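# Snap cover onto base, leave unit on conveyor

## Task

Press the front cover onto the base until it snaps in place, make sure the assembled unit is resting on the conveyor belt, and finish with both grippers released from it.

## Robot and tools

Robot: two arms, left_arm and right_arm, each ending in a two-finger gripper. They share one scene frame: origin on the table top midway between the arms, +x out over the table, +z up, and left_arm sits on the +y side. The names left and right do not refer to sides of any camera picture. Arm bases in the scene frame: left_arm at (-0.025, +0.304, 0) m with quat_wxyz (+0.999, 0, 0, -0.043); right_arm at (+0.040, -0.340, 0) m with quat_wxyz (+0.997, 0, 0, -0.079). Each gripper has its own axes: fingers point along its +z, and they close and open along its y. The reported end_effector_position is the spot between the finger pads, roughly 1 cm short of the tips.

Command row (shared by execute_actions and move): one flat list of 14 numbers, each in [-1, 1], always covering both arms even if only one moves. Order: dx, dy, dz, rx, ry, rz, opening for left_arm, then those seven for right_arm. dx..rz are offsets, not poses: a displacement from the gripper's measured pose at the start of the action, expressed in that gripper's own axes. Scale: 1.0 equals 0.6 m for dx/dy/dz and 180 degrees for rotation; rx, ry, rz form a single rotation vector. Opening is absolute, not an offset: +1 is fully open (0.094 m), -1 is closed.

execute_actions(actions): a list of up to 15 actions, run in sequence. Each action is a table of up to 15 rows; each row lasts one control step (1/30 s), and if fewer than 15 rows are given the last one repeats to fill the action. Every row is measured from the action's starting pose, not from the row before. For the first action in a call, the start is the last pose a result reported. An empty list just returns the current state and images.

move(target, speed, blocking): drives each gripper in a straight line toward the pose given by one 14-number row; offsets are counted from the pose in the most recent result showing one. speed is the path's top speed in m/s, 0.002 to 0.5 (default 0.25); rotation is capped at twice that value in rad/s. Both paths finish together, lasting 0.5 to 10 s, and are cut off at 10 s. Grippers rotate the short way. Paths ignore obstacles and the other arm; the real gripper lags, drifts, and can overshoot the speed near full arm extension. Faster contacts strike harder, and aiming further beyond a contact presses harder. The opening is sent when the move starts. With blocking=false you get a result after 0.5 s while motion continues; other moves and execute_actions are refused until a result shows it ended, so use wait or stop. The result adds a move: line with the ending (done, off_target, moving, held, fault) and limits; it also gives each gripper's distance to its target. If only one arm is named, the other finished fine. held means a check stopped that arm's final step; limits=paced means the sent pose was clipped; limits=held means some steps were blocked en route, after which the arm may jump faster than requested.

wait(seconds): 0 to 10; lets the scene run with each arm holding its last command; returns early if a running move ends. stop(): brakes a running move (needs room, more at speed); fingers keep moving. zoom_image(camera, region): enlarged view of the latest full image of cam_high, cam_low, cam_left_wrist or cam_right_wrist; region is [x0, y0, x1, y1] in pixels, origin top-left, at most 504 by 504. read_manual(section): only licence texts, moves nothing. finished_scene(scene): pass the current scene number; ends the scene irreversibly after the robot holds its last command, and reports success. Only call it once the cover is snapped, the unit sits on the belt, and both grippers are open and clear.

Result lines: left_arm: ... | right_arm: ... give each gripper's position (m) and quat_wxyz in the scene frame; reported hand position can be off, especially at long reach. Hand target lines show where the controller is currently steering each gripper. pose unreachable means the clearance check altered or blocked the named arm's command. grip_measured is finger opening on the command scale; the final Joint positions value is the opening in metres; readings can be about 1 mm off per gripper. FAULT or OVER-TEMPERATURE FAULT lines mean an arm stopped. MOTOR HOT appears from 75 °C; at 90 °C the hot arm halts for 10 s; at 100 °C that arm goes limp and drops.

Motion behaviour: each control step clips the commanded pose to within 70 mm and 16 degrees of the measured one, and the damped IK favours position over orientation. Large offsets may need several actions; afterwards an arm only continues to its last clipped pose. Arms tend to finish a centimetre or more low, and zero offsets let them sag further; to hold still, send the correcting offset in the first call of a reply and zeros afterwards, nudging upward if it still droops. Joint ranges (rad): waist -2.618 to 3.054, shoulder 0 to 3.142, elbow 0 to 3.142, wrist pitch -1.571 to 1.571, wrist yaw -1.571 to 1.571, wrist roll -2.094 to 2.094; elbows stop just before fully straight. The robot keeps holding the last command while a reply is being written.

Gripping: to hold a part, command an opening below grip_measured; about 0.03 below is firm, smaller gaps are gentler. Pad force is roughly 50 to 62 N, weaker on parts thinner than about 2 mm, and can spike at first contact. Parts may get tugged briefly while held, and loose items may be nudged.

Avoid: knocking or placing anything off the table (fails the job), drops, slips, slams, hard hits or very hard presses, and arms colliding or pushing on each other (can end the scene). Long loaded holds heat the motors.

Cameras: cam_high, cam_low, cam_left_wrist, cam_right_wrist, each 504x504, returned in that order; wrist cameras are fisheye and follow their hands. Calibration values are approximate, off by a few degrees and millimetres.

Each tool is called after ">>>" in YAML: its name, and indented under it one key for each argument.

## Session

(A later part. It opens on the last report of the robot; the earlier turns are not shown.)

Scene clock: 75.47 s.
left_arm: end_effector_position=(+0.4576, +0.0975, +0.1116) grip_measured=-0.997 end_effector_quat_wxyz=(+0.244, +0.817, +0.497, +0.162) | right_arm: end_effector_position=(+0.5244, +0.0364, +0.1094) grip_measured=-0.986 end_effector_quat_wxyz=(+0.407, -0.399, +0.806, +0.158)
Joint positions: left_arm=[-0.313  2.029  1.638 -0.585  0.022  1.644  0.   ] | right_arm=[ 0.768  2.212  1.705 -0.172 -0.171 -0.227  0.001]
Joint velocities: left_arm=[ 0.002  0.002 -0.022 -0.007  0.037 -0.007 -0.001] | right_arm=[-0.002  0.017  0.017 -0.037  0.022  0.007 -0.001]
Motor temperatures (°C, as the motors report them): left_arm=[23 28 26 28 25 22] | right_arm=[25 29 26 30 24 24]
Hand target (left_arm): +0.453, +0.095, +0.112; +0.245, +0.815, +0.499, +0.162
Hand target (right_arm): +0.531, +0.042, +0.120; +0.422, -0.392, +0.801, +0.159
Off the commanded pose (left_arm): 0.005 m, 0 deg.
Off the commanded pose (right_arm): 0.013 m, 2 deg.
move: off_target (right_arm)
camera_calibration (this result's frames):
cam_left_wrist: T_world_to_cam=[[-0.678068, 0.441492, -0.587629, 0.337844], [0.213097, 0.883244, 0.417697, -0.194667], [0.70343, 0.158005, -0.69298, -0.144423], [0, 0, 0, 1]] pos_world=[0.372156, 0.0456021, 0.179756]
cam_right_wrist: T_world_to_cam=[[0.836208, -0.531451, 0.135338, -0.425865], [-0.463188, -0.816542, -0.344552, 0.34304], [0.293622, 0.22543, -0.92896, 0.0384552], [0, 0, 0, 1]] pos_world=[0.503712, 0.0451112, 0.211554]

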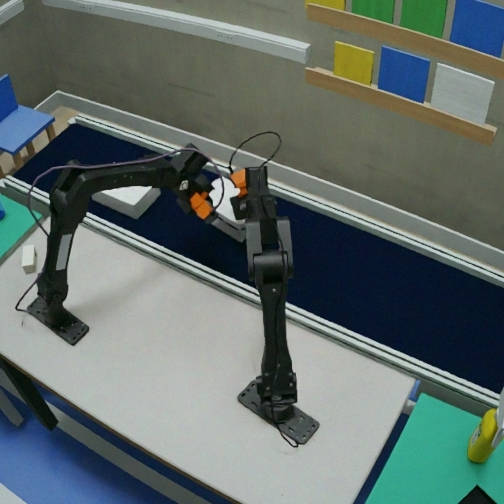

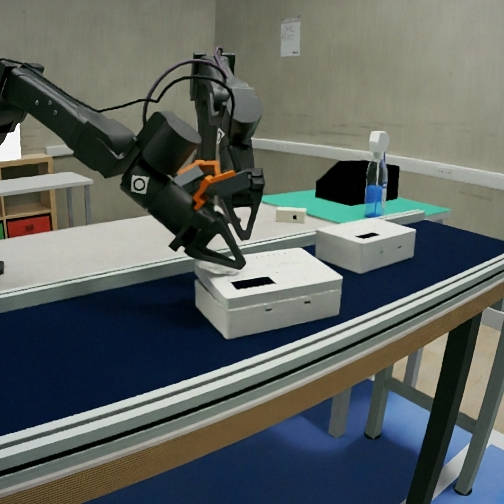

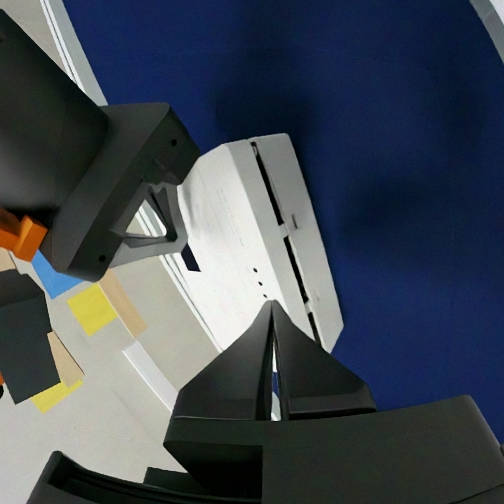

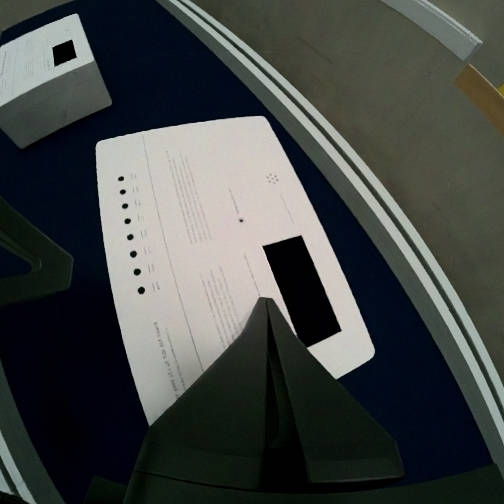

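>>> move:
  target: [0,-0.03,0.04,0,0,0,-1,0.04,0.003,0.03,0,0,0,-1]
  speed: 0.06

Scene clock: 76.63 s.
left_arm: end_effector_position=(+0.4579, +0.0974, +0.0898) grip_measured=-0.997 end_effector_quat_wxyz=(+0.249, +0.815, +0.496, +0.166) | right_arm: end_effector_position=(+0.5292, +0.0397, +0.1014) grip_measured=-0.986 end_effector_quat_wxyz=(+0.428, -0.396, +0.796, +0.161)
Joint positions: left_arm=[-0.313  2.038  1.555 -0.479  0.022  1.644  0.   ] | right_arm=[ 0.768  2.228  1.661 -0.066 -0.171 -0.226  0.001]
Joint velocities: left_arm=[-0.002 -0.002 -0.002 -0.007  0.022 -0.022 -0.001] | right_arm=[-0.007  0.002 -0.007 -0.022 -0.007  0.037 -0.001]
Motor temperatures (°C, as the motors report them): left_arm=[23 28 26 28 25 22] | right_arm=[25 29 26 31 24 24]
Hand target (left_arm): +0.456, +0.099, +0.082; +0.244, +0.817, +0.497, +0.162
Hand target (right_arm): +0.523, +0.036, +0.079; +0.407, -0.399, +0.806, +0.158
Off the commanded pose (left_arm): 0.008 m, 1 deg.
Off the commanded pose (right_arm): 0.023 m, 3 deg.
move: off_target (right_arm)
camera_calibration (this result's frames):
cam_left_wrist: T_world_to_cam=[[-0.670541, 0.437919, -0.598833, 0.32325], [0.207437, 0.885669, 0.415403, -0.182974], [0.712281, 0.154325, -0.684719, -0.164127], [0, 0, 0, 1]] pos_world=[0.371613, 0.045826, 0.1572]
cam_right_wrist: T_world_to_cam=[[0.830486, -0.535703, 0.152695, -0.42563], [-0.449878, -0.806675, -0.383257, 0.341688], [0.328487, 0.249595, -0.910933, 0.00768549], [0, 0, 0, 1]] pos_world=[0.504673, 0.0457016, 0.202947]

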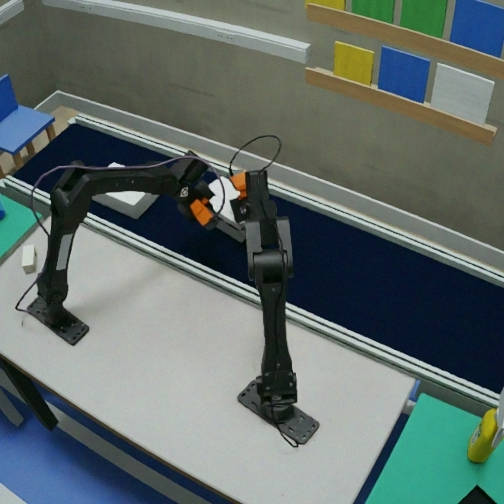

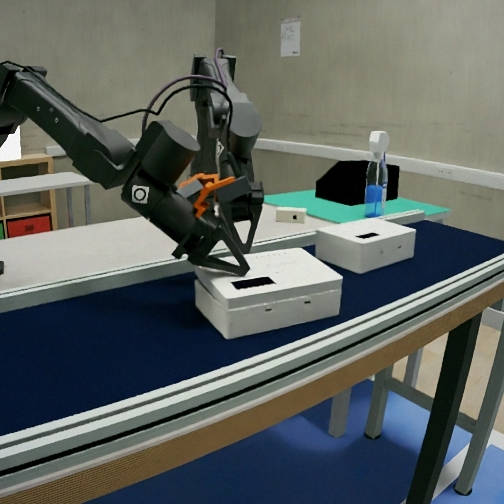

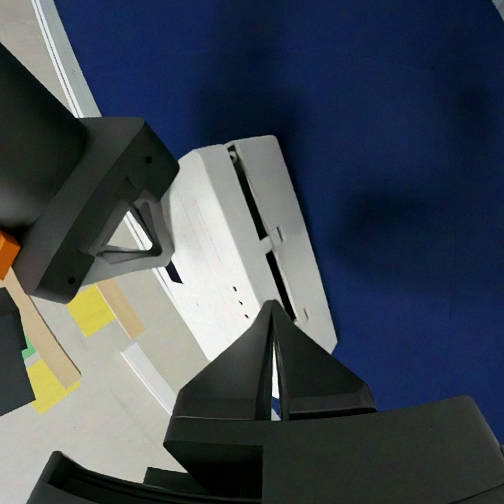

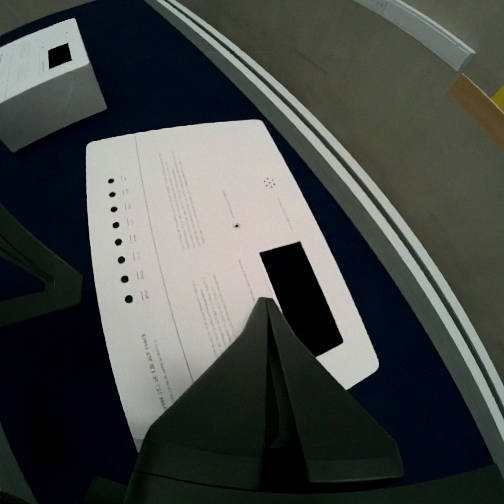

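>>> move:
  target: [0.009,0.022,0.05,0,0,0,-1,0.035,0.003,0.013,0,0,0,-1]
  speed: 0.04

Scene clock: 78.03 s.
left_arm: end_effector_position=(+0.4766, +0.0895, +0.0663) grip_measured=-0.997 end_effector_quat_wxyz=(+0.241, +0.819, +0.496, +0.161) | right_arm: end_effector_position=(+0.5321, +0.0417, +0.1013) grip_measured=-0.986 end_effector_quat_wxyz=(+0.452, -0.393, +0.784, +0.164)
Joint positions: left_arm=[-0.313  2.152  1.647 -0.479  0.022  1.648  0.   ] | right_arm=[ 0.768  2.228  1.614  0.036 -0.171 -0.226  0.001]
Joint velocities: left_arm=[ 0.002  0.002 -0.022 -0.022 -0.051 -0.007 -0.   ] | right_arm=[-0.002 -0.002  0.002  0.051 -0.007 -0.037 -0.   ]
Motor temperatures (°C, as the motors report them): left_arm=[23 28 26 28 25 22] | right_arm=[25 30 26 31 24 24]
Hand target (left_arm): +0.485, +0.090, +0.072; +0.250, +0.815, +0.496, +0.166
Hand target (right_arm): +0.525, +0.035, +0.080; +0.428, -0.396, +0.796, +0.161
Off the commanded pose (left_arm): 0.011 m, 1 deg.
Off the commanded pose (right_arm): 0.023 m, 3 deg.
move: off_target (left_arm, right_arm)
camera_calibration (this result's frames):
cam_left_wrist: T_world_to_cam=[[-0.680246, 0.446497, -0.581297, 0.327816], [0.218462, 0.880514, 0.420678, -0.175254], [0.699672, 0.159173, -0.696508, -0.185992], [0, 0, 0, 1]] pos_world=[0.391415, 0.03755, 0.134739]
cam_right_wrist: T_world_to_cam=[[0.823203, -0.540788, 0.172872, -0.424887], [-0.431731, -0.794004, -0.427979, 0.338913], [0.368707, 0.277679, -0.887102, -0.0189194], [0, 0, 0, 1]] pos_world=[0.503064, 0.044578, 0.201715]

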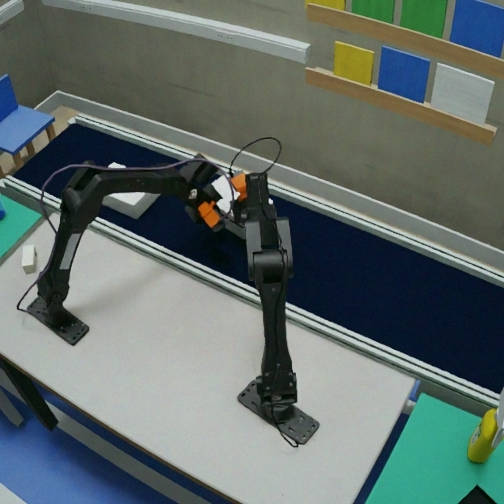

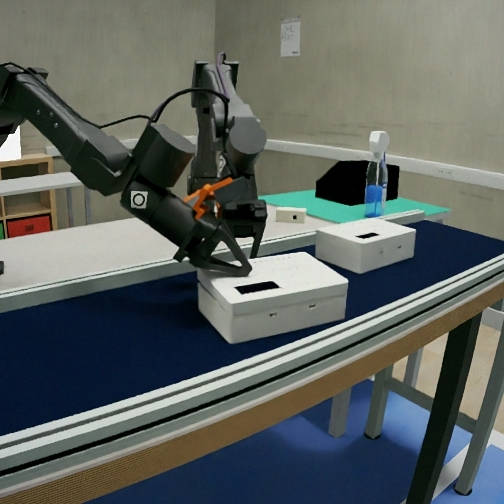

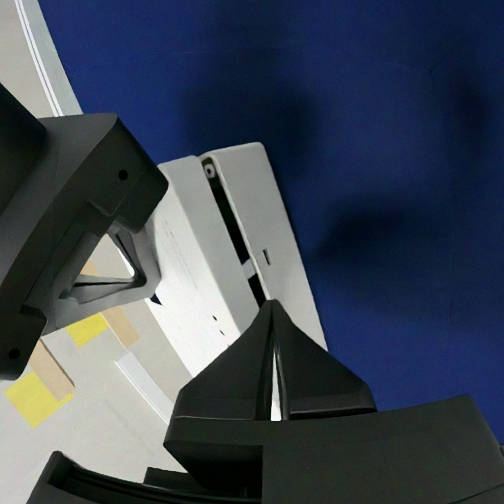

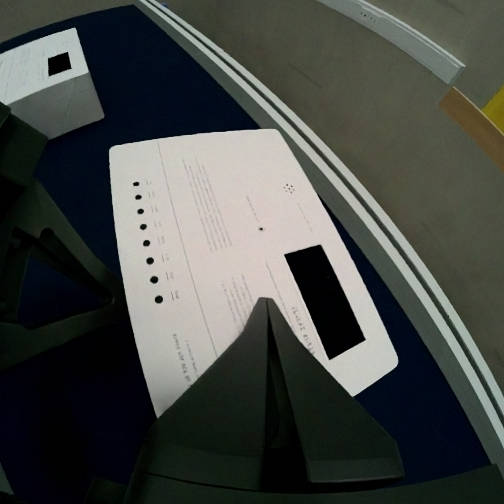

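>>> zoom_image:
  camera: "cam_left_wrist"
  region: [150, 130, 340, 330]

Region (150, 130, 340, 330) of cam_left_wrist's 504x504 image, scaled by 2.520, with more detail than that image has; it fills the left 479 columns of this view, and the rest is white.

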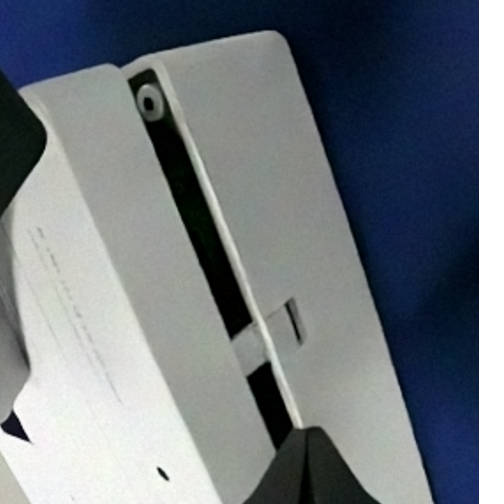

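>>> move:
  target: [0,-0.005,-0.065,0,0,0,-1,0.035,0.003,0.013,0,0,0,-1]
  speed: 0.08

>>> move:
  target: [0.012,0.07,0.02,0,0,0,-1,0.035,0.003,0.013,0,0,0,-1]
  speed: 0.08

Scene clock: 80.23 s.
left_arm: end_effector_position=(+0.4644, +0.0947, +0.1034) grip_measured=-0.997 end_effector_quat_wxyz=(+0.255, +0.814, +0.493, +0.171) | right_arm: end_effector_position=(+0.5338, +0.0429, +0.1015) grip_measured=-0.986 end_effector_quat_wxyz=(+0.472, -0.390, +0.773, +0.167)
Joint positions: left_arm=[-0.313  2.044  1.611 -0.515  0.022  1.648  0.   ] | right_arm=[ 0.768  2.228  1.573  0.124 -0.171 -0.226  0.001]
Joint velocities: left_arm=[-0.007 -0.012 -0.002 -0.095 -0.022 -0.037  0.   ] | right_arm=[ 0.017  0.012 -0.027 -0.066  0.022 -0.022 -0.001]
Motor temperatures (°C, as the motors report them): left_arm=[23 29 26 28 25 22] | right_arm=[25 30 26 31 24 24]
Hand target (left_arm): +0.455, +0.099, +0.098; +0.241, +0.819, +0.496, +0.161
Hand target (right_arm): +0.529, +0.038, +0.080; +0.452, -0.393, +0.784, +0.164
Off the commanded pose (left_arm): 0.013 m, 2 deg.
Off the commanded pose (right_arm): 0.023 m, 3 deg.
move: off_target (left_arm, right_arm)
camera_calibration (this result's frames):
cam_left_wrist: T_world_to_cam=[[-0.66056, 0.438222, -0.609609, 0.333381], [0.204641, 0.886323, 0.415395, -0.186318], [0.722345, 0.149642, -0.675148, -0.16423], [0, 0, 0, 1]] pos_world=[0.376977, 0.0436193, 0.169748]
cam_right_wrist: T_world_to_cam=[[0.816285, -0.545619, 0.189681, -0.423492], [-0.414689, -0.782104, -0.465131, 0.334854], [0.402135, 0.301021, -0.864681, -0.0407996], [0, 0, 0, 1]] pos_world=[0.500957, 0.043107, 0.200801]

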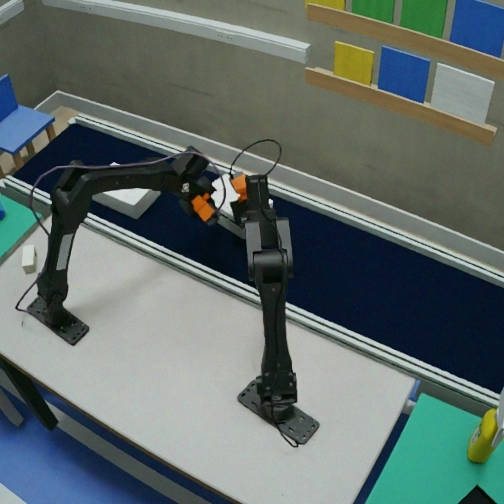

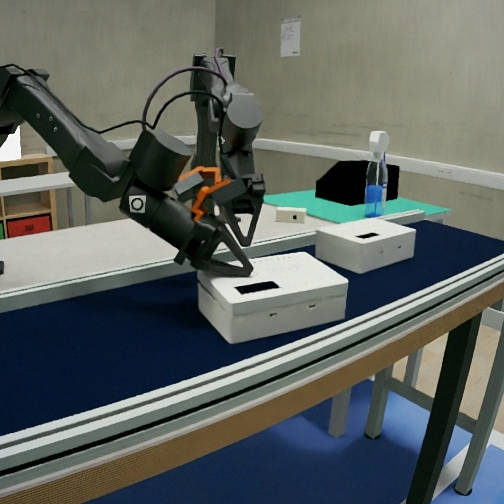

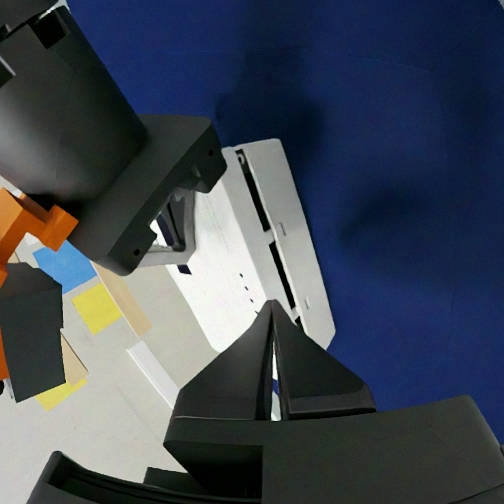

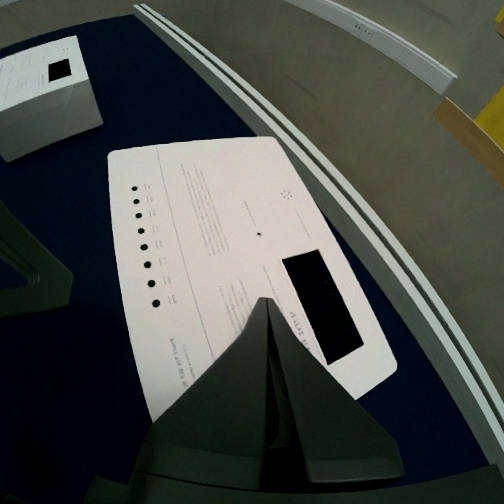

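Scene clock: 81.40 s.
left_arm: end_effector_position=(+0.5030, +0.0785, +0.1183) grip_measured=-0.997 end_effector_quat_wxyz=(+0.260, +0.813, +0.490, +0.175) | right_arm: end_effector_position=(+0.5359, +0.0444, +0.1012) grip_measured=-0.986 end_effector_quat_wxyz=(+0.491, -0.387, +0.762, +0.170)
Joint positions: left_arm=[-0.313  2.197  1.9   -0.636  0.022  1.652  0.   ] | right_arm=[ 0.768  2.234  1.54   0.208 -0.171 -0.226  0.001]
Joint velocities: left_arm=[ 0.012 -0.012 -0.012 -0.037  0.007  0.051 -0.   ] | right_arm=[ 0.017 -0.002  0.002 -0.022  0.081  0.051 -0.   ]
Motor temperatures (°C, as the motors report them): left_arm=[23 29 27 28 25 22] | right_arm=[25 30 26 31 24 24]
Hand target (left_arm): +0.504, +0.082, +0.118; +0.255, +0.814, +0.493, +0.171
Hand target (right_arm): +0.531, +0.040, +0.079; +0.472, -0.390, +0.773, +0.167
Off the commanded pose (left_arm): 0.004 m, 1 deg.
Off the commanded pose (right_arm): 0.023 m, 3 deg.
move: off_target (right_arm)
camera_calibration (this result's frames):
cam_left_wrist: T_world_to_cam=[[-0.650188, 0.437949, -0.620852, 0.371144], [0.201285, 0.887245, 0.415066, -0.184362], [0.732625, 0.144903, -0.665029, -0.185618], [0, 0, 0, 1]] pos_world=[0.414411, 0.027929, 0.183507]
cam_right_wrist: T_world_to_cam=[[0.808926, -0.550758, 0.205682, -0.421822], [-0.396717, -0.769555, -0.500401, 0.330169], [0.433883, 0.32319, -0.841008, -0.0627629], [0, 0, 0, 1]] pos_world=[0.499438, 0.0420461, 0.199194]

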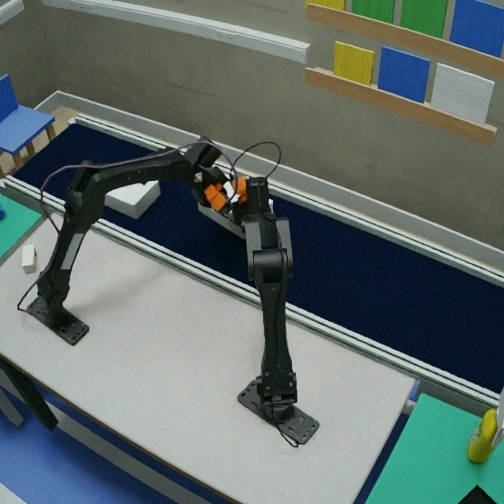

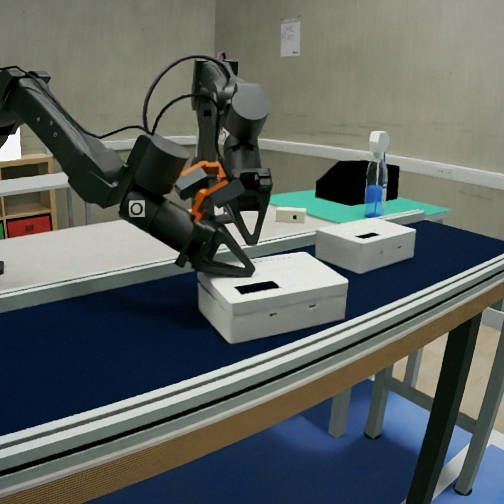

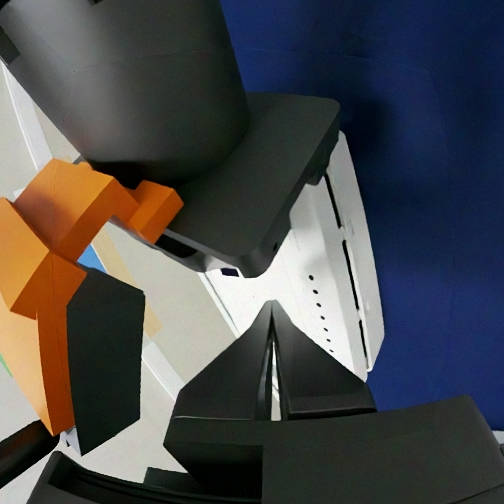

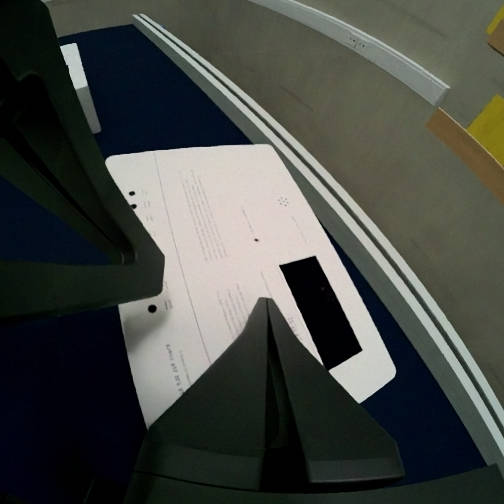

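>>> move:
  target: [0.01,-0.01,0,0,0,0,-1,0.048,-0.158,-0.123,0,0,0,-1]
  speed: 0.15

>>> move:
  target: [0,-0.075,0.09,0.03,0,0,-1,0,-0.05,-0.05,0,0,0,-1]
  speed: 0.06

Scene clock: 82.97 s.
left_arm: end_effector_position=(+0.5006, +0.0795, +0.1098) grip_measured=-0.997 end_effector_quat_wxyz=(+0.255, +0.817, +0.488, +0.173) | right_arm: end_effector_position=(+0.5654, -0.0767, +0.1194) grip_measured=-0.986 end_effector_quat_wxyz=(+0.497, -0.380, +0.763, +0.161)
Joint positions: left_arm=[-0.313  2.197  1.872 -0.618  0.022  1.66   0.   ] | right_arm=[ 0.51   2.095  1.391  0.195 -0.375 -0.35   0.001]
Joint velocities: left_arm=[-0.007 -0.007 -0.017 -0.081  0.007  0.007 -0.002] | right_arm=[-0.022 -0.007  0.002 -0.022 -0.007 -0.037 -0.001]
Motor temperatures (°C, as the motors report them): left_arm=[23 29 27 28 25 22] | right_arm=[25 30 26 31 24 24]
Hand target (left_arm): +0.501, +0.086, +0.115; +0.260, +0.813, +0.490, +0.175
Hand target (right_arm): +0.557, -0.076, +0.119; +0.490, -0.387, +0.762, +0.168
Off the commanded pose (left_arm): 0.008 m, 1 deg.
Off the commanded pose (right_arm): 0.010 m, 1 deg.
move: done
camera_calibration (this result's frames):
cam_left_wrist: T_world_to_cam=[[-0.651755, 0.44759, -0.612274, 0.362958], [0.210369, 0.882303, 0.421055, -0.186045], [0.728671, 0.145621, -0.669204, -0.187311], [0, 0, 0, 1]] pos_world=[0.412186, 0.028968, 0.175215]
cam_right_wrist: T_world_to_cam=[[0.794174, -0.567672, 0.216878, -0.510348], [-0.406767, -0.761731, -0.504288, 0.264568], [0.451473, 0.312273, -0.835857, -0.0324849], [0, 0, 0, 1]] pos_world=[0.527589, -0.078036, 0.216949]

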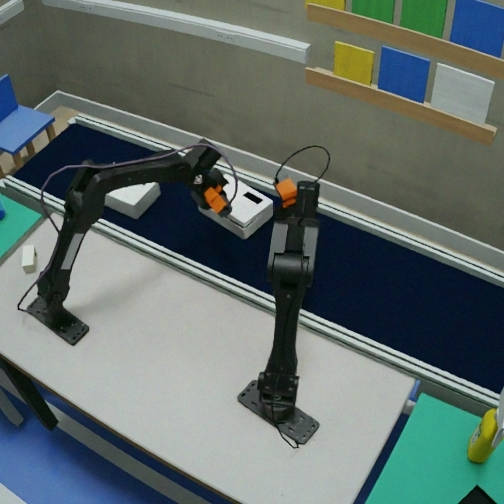

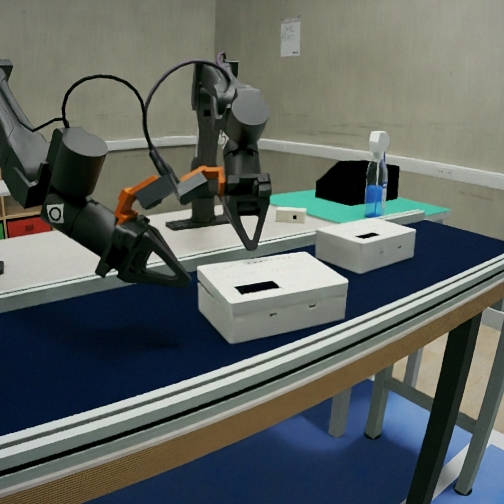

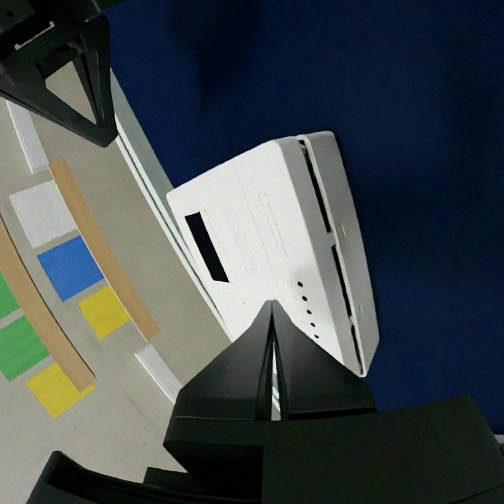

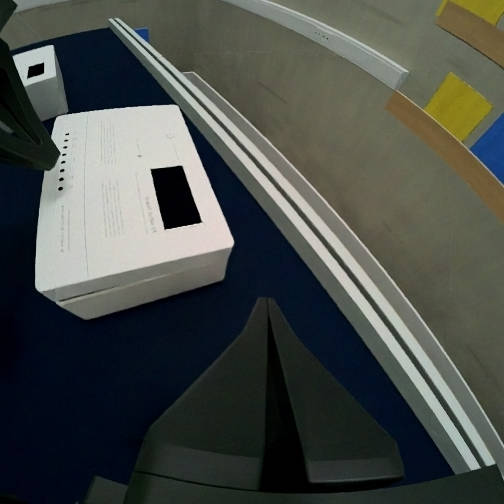

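Scene clock: 84.47 s.
left_arm: end_effector_position=(+0.5139, +0.0739, +0.0864) grip_measured=-0.997 end_effector_quat_wxyz=(+0.268, +0.812, +0.485, +0.183) | right_arm: end_effector_position=(+0.5726, -0.1118, +0.1300) grip_measured=-0.986 end_effector_quat_wxyz=(+0.497, -0.376, +0.766, +0.157)
Joint positions: left_arm=[-0.313  2.247  1.84  -0.504  0.022  1.661  0.   ] | right_arm=[ 0.433  2.061  1.391  0.144 -0.43  -0.389  0.001]
Joint velocities: left_arm=[-0.002 -0.002 -0.002 -0.022  0.007  0.007 -0.001] | right_arm=[ 0.007  0.002 -0.007 -0.051  0.037  0.022 -0.   ]
Motor temperatures (°C, as the motors report them): left_arm=[23 29 27 28 25 22] | right_arm=[25 30 26 31 24 24]
Hand target (left_arm): +0.496, +0.085, +0.042; +0.217, +0.828, +0.496, +0.150
Hand target (right_arm): +0.569, -0.115, +0.136; +0.497, -0.380, +0.763, +0.161
Off the commanded pose (left_arm): 0.051 m, 7 deg.
Off the commanded pose (right_arm): 0.009 m, 1 deg.
move: off_target (left_arm)
camera_calibration (this result's frames):
cam_left_wrist: T_world_to_cam=[[-0.632437, 0.439878, -0.637598, 0.352693], [0.19779, 0.887537, 0.416121, -0.167586], [0.748934, 0.13706, -0.648315, -0.223388], [0, 0, 0, 1]] pos_world=[0.423506, 0.0242144, 0.149786]
cam_right_wrist: T_world_to_cam=[[0.787579, -0.575933, 0.219133, -0.535741], [-0.415713, -0.759089, -0.500966, 0.251065], [0.454864, 0.303454, -0.837266, -0.0186959], [0, 0, 0, 1]] pos_world=[0.534813, -0.112297, 0.22752]

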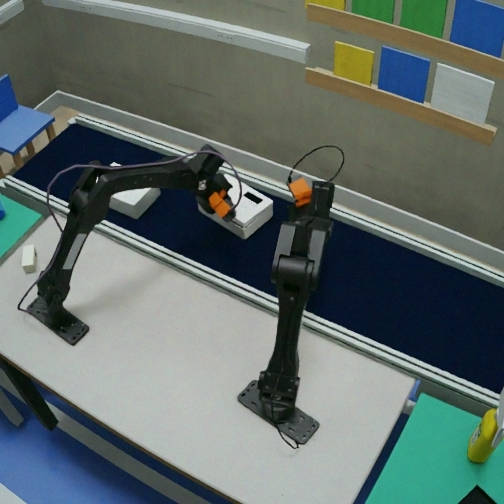

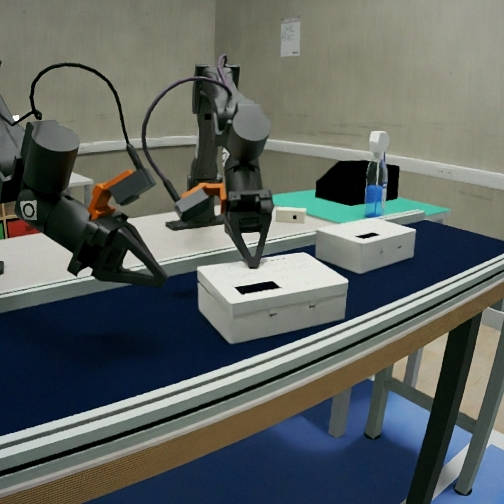

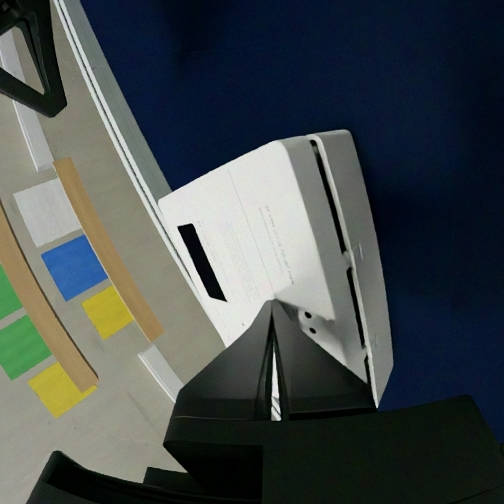

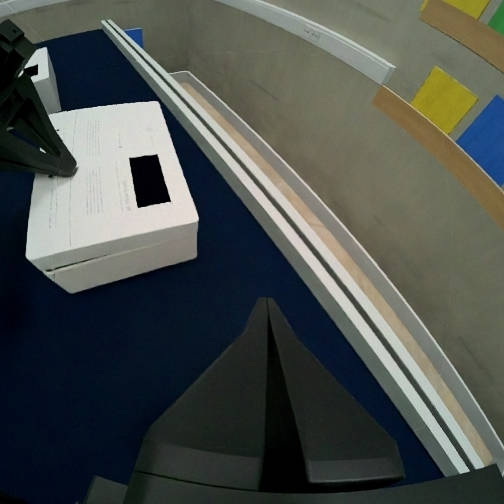

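>>> move:
  target: [0.05,-0.03,-0.065,0.11,0,0,-1,0,0,-0.01,0,0,0,-1]
  speed: 0.15

Scene clock: 86.80 s.
left_arm: end_effector_position=(+0.4945, +0.1106, +0.1077) grip_measured=-0.997 end_effector_quat_wxyz=(+0.133, +0.845, +0.508, +0.100) | right_arm: end_effector_position=(+0.5722, -0.1116, +0.1297) grip_measured=-0.986 end_effector_quat_wxyz=(+0.497, -0.377, +0.766, +0.157)
Joint positions: left_arm=[-0.269  2.484  2.495 -1.247  0.011  1.703  0.   ] | right_arm=[ 0.433  2.061  1.391  0.143 -0.432 -0.39   0.001]
Joint velocities: left_arm=[-0.012  0.002  0.027  0.007 -0.037 -0.066 -0.001] | right_arm=[ 0.017 -0.002 -0.007 -0.037 -0.022  0.066  0.   ]
Motor temperatures (°C, as the motors report them): left_arm=[23 29 27 27 25 22] | right_arm=[25 30 26 31 24 24]
Hand target (left_arm): +0.494, +0.117, +0.107; +0.125, +0.845, +0.511, +0.097
Hand target (right_arm): +0.569, -0.115, +0.133; +0.497, -0.377, +0.766, +0.157
Off the commanded pose (left_arm): 0.007 m, 1 deg.
Off the commanded pose (right_arm): 0.006 m, 0 deg.
move: done
camera_calibration (this result's frames):
cam_left_wrist: T_world_to_cam=[[-0.78462, 0.505909, -0.35837, 0.375645], [0.317968, 0.824594, 0.467912, -0.263236], [0.53223, 0.253183, -0.807855, -0.0886422], [0, 0, 0, 1]] pos_world=[0.425616, 0.0494633, 0.186181]
cam_right_wrist: T_world_to_cam=[[0.788852, -0.574392, 0.218604, -0.535817], [-0.4148, -0.76006, -0.500249, 0.250202], [0.453491, 0.303945, -0.837833, -0.0178881], [0, 0, 0, 1]] pos_world=[0.534576, -0.112163, 0.227307]

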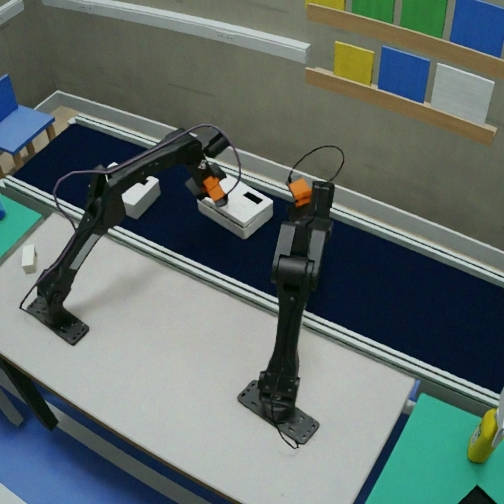

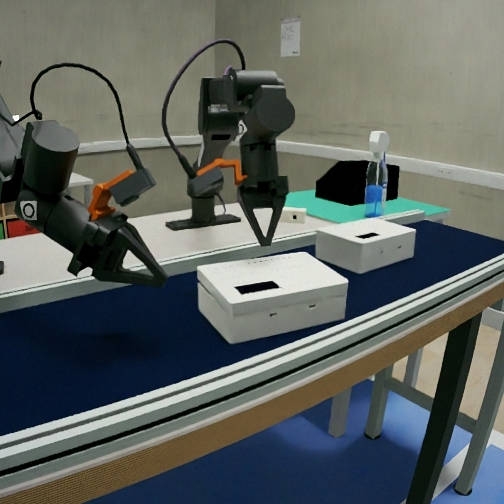

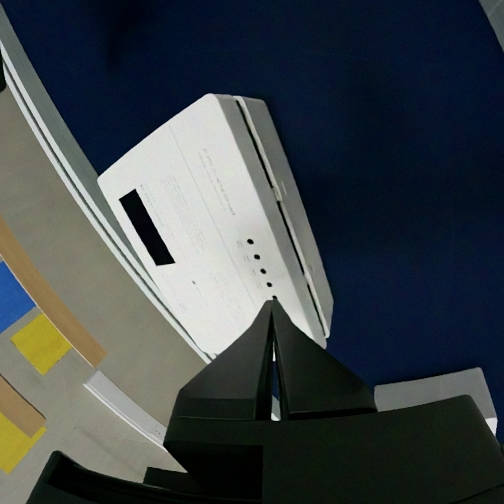

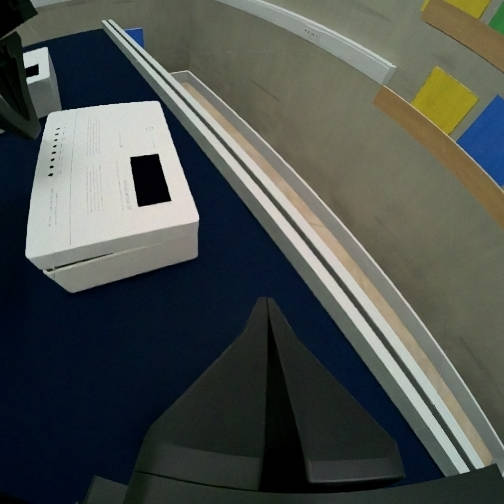

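>>> move:
  target: [0,-0.01,0.135,0,0,0,-1,0,0,-0.01,0,0,0,-1]
  speed: 0.06

Scene clock: 88.67 s.
left_arm: end_effector_position=(+0.5324, +0.0966, +0.0849) grip_measured=-0.997 end_effector_quat_wxyz=(+0.189, +0.833, +0.500, +0.144) | right_arm: end_effector_position=(+0.5722, -0.1116, +0.1297) grip_measured=-0.986 end_effector_quat_wxyz=(+0.497, -0.377, +0.766, +0.157)
Joint positions: left_arm=[-0.269  2.487  2.35  -0.954  0.011  1.703  0.   ] | right_arm=[ 0.433  2.061  1.391  0.143 -0.432 -0.39   0.001]
Joint velocities: left_arm=[-0.022 -0.022 -0.017  0.037 -0.037 -0.081  0.   ] | right_arm=[-0.007  0.007 -0.002 -0.007  0.022 -0.022  0.   ]
Motor temperatures (°C, as the motors report them): left_arm=[23 29 27 27 25 22] | right_arm=[25 30 26 31 24 24]
Hand target (left_arm): +0.512, +0.105, +0.032; +0.133, +0.845, +0.508, +0.100
Hand target (right_arm): +0.569, -0.115, +0.132; +0.497, -0.377, +0.766, +0.157
Off the commanded pose (left_arm): 0.059 m, 8 deg.
Off the commanded pose (right_arm): 0.006 m, 0 deg.
move: off_target (left_arm)
camera_calibration (this result's frames):
cam_left_wrist: T_world_to_cam=[[-0.7264, 0.484389, -0.487556, 0.38638], [0.253782, 0.848319, 0.464704, -0.220917], [0.6387, 0.213828, -0.739148, -0.182411], [0, 0, 0, 1]] pos_world=[0.453237, 0.0392541, 0.156214]
cam_right_wrist: T_world_to_cam=[[0.788852, -0.574392, 0.218604, -0.535817], [-0.4148, -0.76006, -0.500249, 0.250202], [0.453491, 0.303945, -0.837833, -0.0178881], [0, 0, 0, 1]] pos_world=[0.534576, -0.112163, 0.227307]

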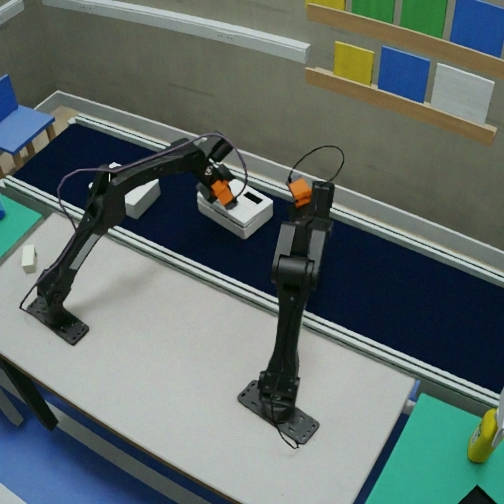

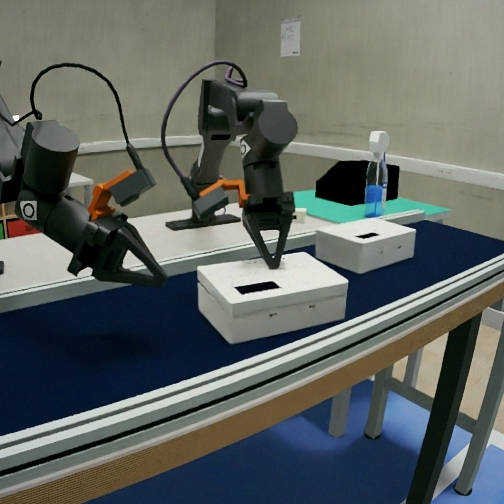

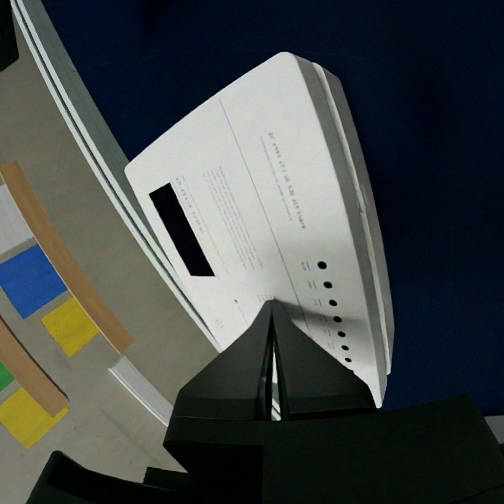

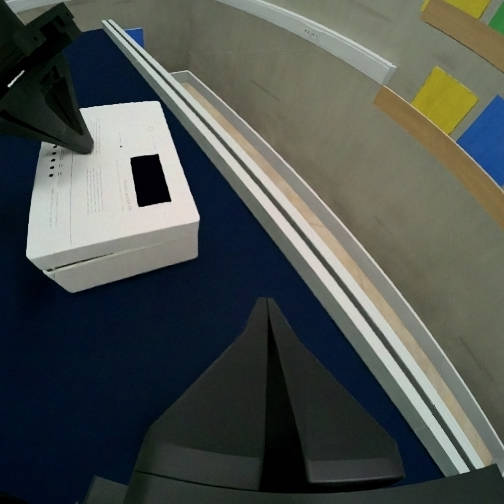

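>>> move:
  target: [-0.017,-0.14,0.03,0.06,0,0,-1,0,0,-0.01,0,0,0,-1]
  speed: 0.05

Scene clock: 91.03 s.
left_arm: end_effector_position=(+0.5120, +0.1073, +0.0854) grip_measured=-0.997 end_effector_quat_wxyz=(+0.193, +0.829, +0.501, +0.158) | right_arm: end_effector_position=(+0.5722, -0.1116, +0.1297) grip_measured=-0.986 end_effector_quat_wxyz=(+0.497, -0.377, +0.766, +0.157)
Joint positions: left_arm=[-0.269  2.323  2.05  -0.794 -0.006  1.703  0.   ] | right_arm=[ 0.433  2.061  1.391  0.143 -0.432 -0.39   0.001]
Joint velocities: left_arm=[-0.002  0.002 -0.017  0.022  0.022  0.022 -0.001] | right_arm=[ 0.002 -0.012 -0.002 -0.007 -0.037 -0.007 -0.   ]
Motor temperatures (°C, as the motors report them): left_arm=[23 29 27 27 25 22] | right_arm=[25 30 26 32 24 24]
Hand target (left_arm): +0.472, +0.121, +0.035; +0.110, +0.846, +0.512, +0.098
Hand target (right_arm): +0.569, -0.115, +0.132; +0.497, -0.377, +0.766, +0.157
Off the commanded pose (left_arm): 0.071 m, 12 deg.
Off the commanded pose (right_arm): 0.006 m, 0 deg.
move: off_target (left_arm)
camera_calibration (this result's frames):
cam_left_wrist: T_world_to_cam=[[-0.716861, 0.48155, -0.504203, 0.363502], [0.234378, 0.84752, 0.476211, -0.21605], [0.656641, 0.223203, -0.720418, -0.183092], [0, 0, 0, 1]] pos_world=[0.431444, 0.0489292, 0.154262]
cam_right_wrist: T_world_to_cam=[[0.788852, -0.574392, 0.218604, -0.535817], [-0.4148, -0.76006, -0.500249, 0.250202], [0.453491, 0.303945, -0.837833, -0.0178881], [0, 0, 0, 1]] pos_world=[0.534576, -0.112163, 0.227307]

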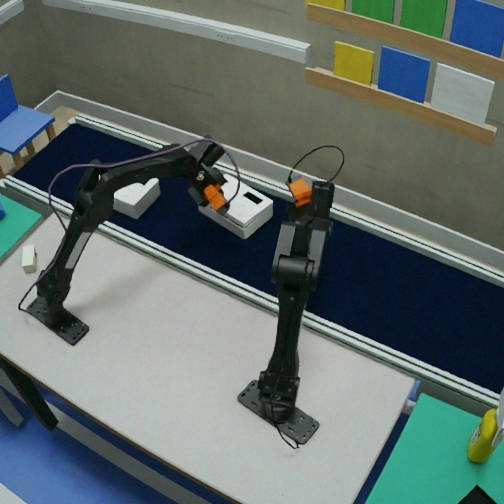

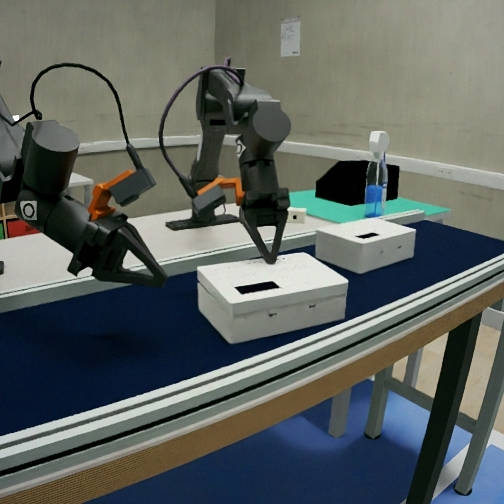

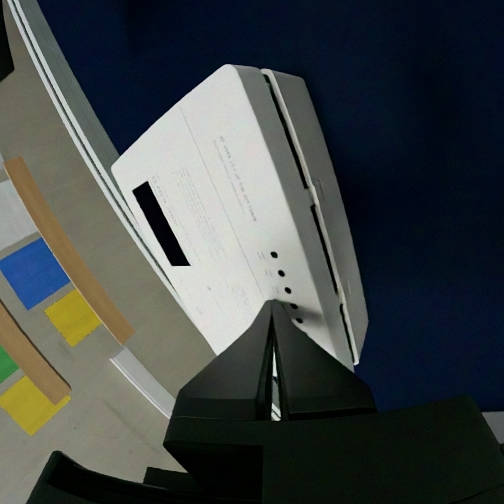

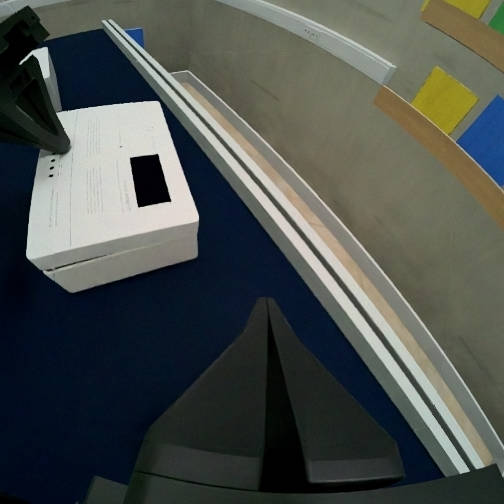

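>>> move:
  target: [-0.015,-0.07,0.0,0.065,0,0,-1,-0.048,0.25,0.057,0,0.11,0,-1]
  speed: 0.2

Scene clock: 93.80 s.
left_arm: end_effector_position=(+0.4941, +0.1183, +0.0881) grip_measured=-0.997 end_effector_quat_wxyz=(+0.143, +0.836, +0.510, +0.143) | right_arm: end_effector_position=(+0.4879, +0.0202, +0.1265) grip_measured=-0.986 end_effector_quat_wxyz=(+0.366, -0.403, +0.833, +0.099)
Joint positions: left_arm=[-0.275  2.331  2.116 -0.952 -0.048  1.695  0.   ] | right_arm=[ 0.824  2.096  1.683 -0.381 -0.034 -0.222  0.001]
Joint velocities: left_arm=[-0.002 -0.002 -0.022 -0.007 -0.066 -0.022  0.   ] | right_arm=[ 0.007  0.002 -0.012 -0.037  0.022  0.066 -0.001]
Motor temperatures (°C, as the motors report them): left_arm=[23 29 27 27 25 22] | right_arm=[25 30 26 32 24 24]
Hand target (left_arm): +0.476, +0.118, +0.066; +0.108, +0.843, +0.515, +0.107
Hand target (right_arm): +0.489, +0.022, +0.123; +0.359, -0.400, +0.838, +0.093
Off the commanded pose (left_arm): 0.030 m, 6 deg.
Off the commanded pose (right_arm): 0.008 m, 2 deg.
move: off_target (left_arm)
camera_calibration (this result's frames):
cam_left_wrist: T_world_to_cam=[[-0.763582, 0.497703, -0.41138, 0.359669], [0.258218, 0.8193, 0.511929, -0.234066], [0.591832, 0.284674, -0.754119, -0.144069], [0, 0, 0, 1]] pos_world=[0.420341, 0.0537749, 0.159141]
cam_right_wrist: T_world_to_cam=[[0.815743, -0.55043, 0.177733, -0.401235], [-0.515362, -0.831167, -0.208718, 0.327417], [0.26261, 0.0786633, -0.96169, 0.0909329], [0, 0, 0, 1]] pos_world=[0.472164, 0.0441333, 0.2271]

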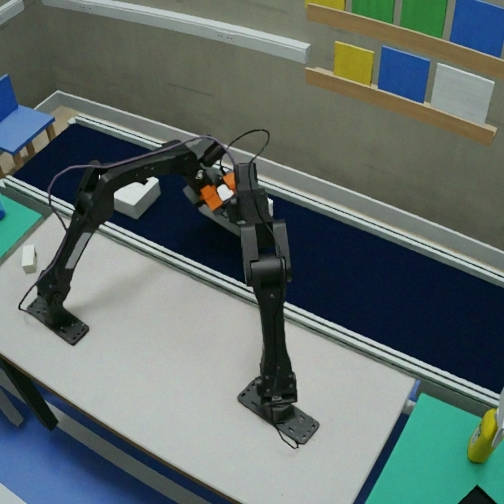

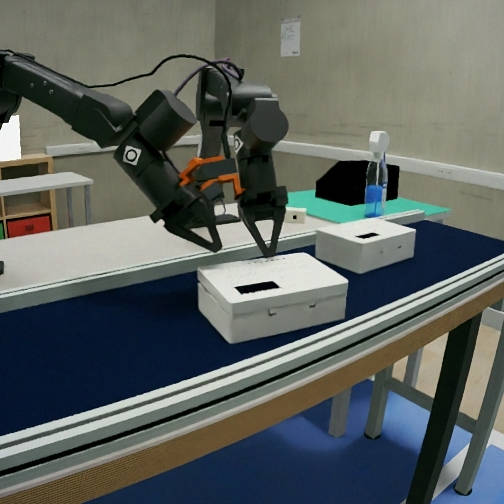

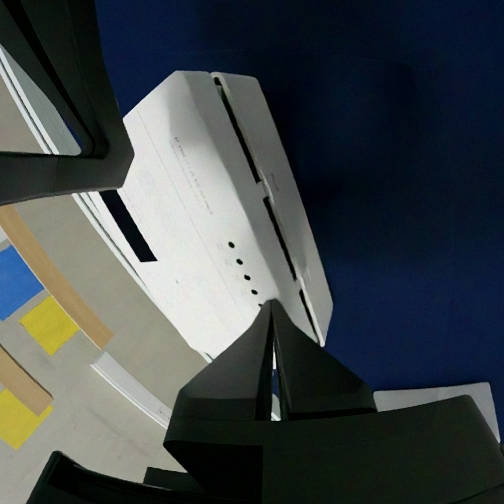

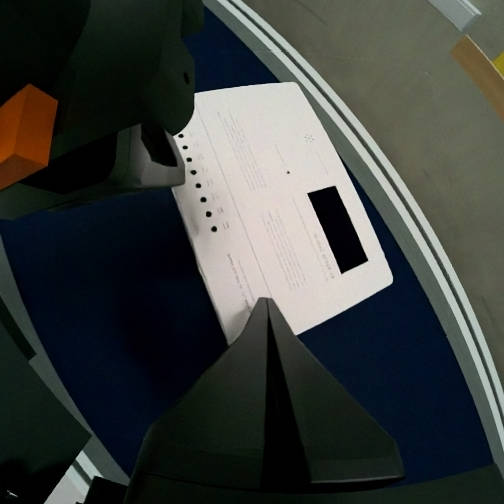

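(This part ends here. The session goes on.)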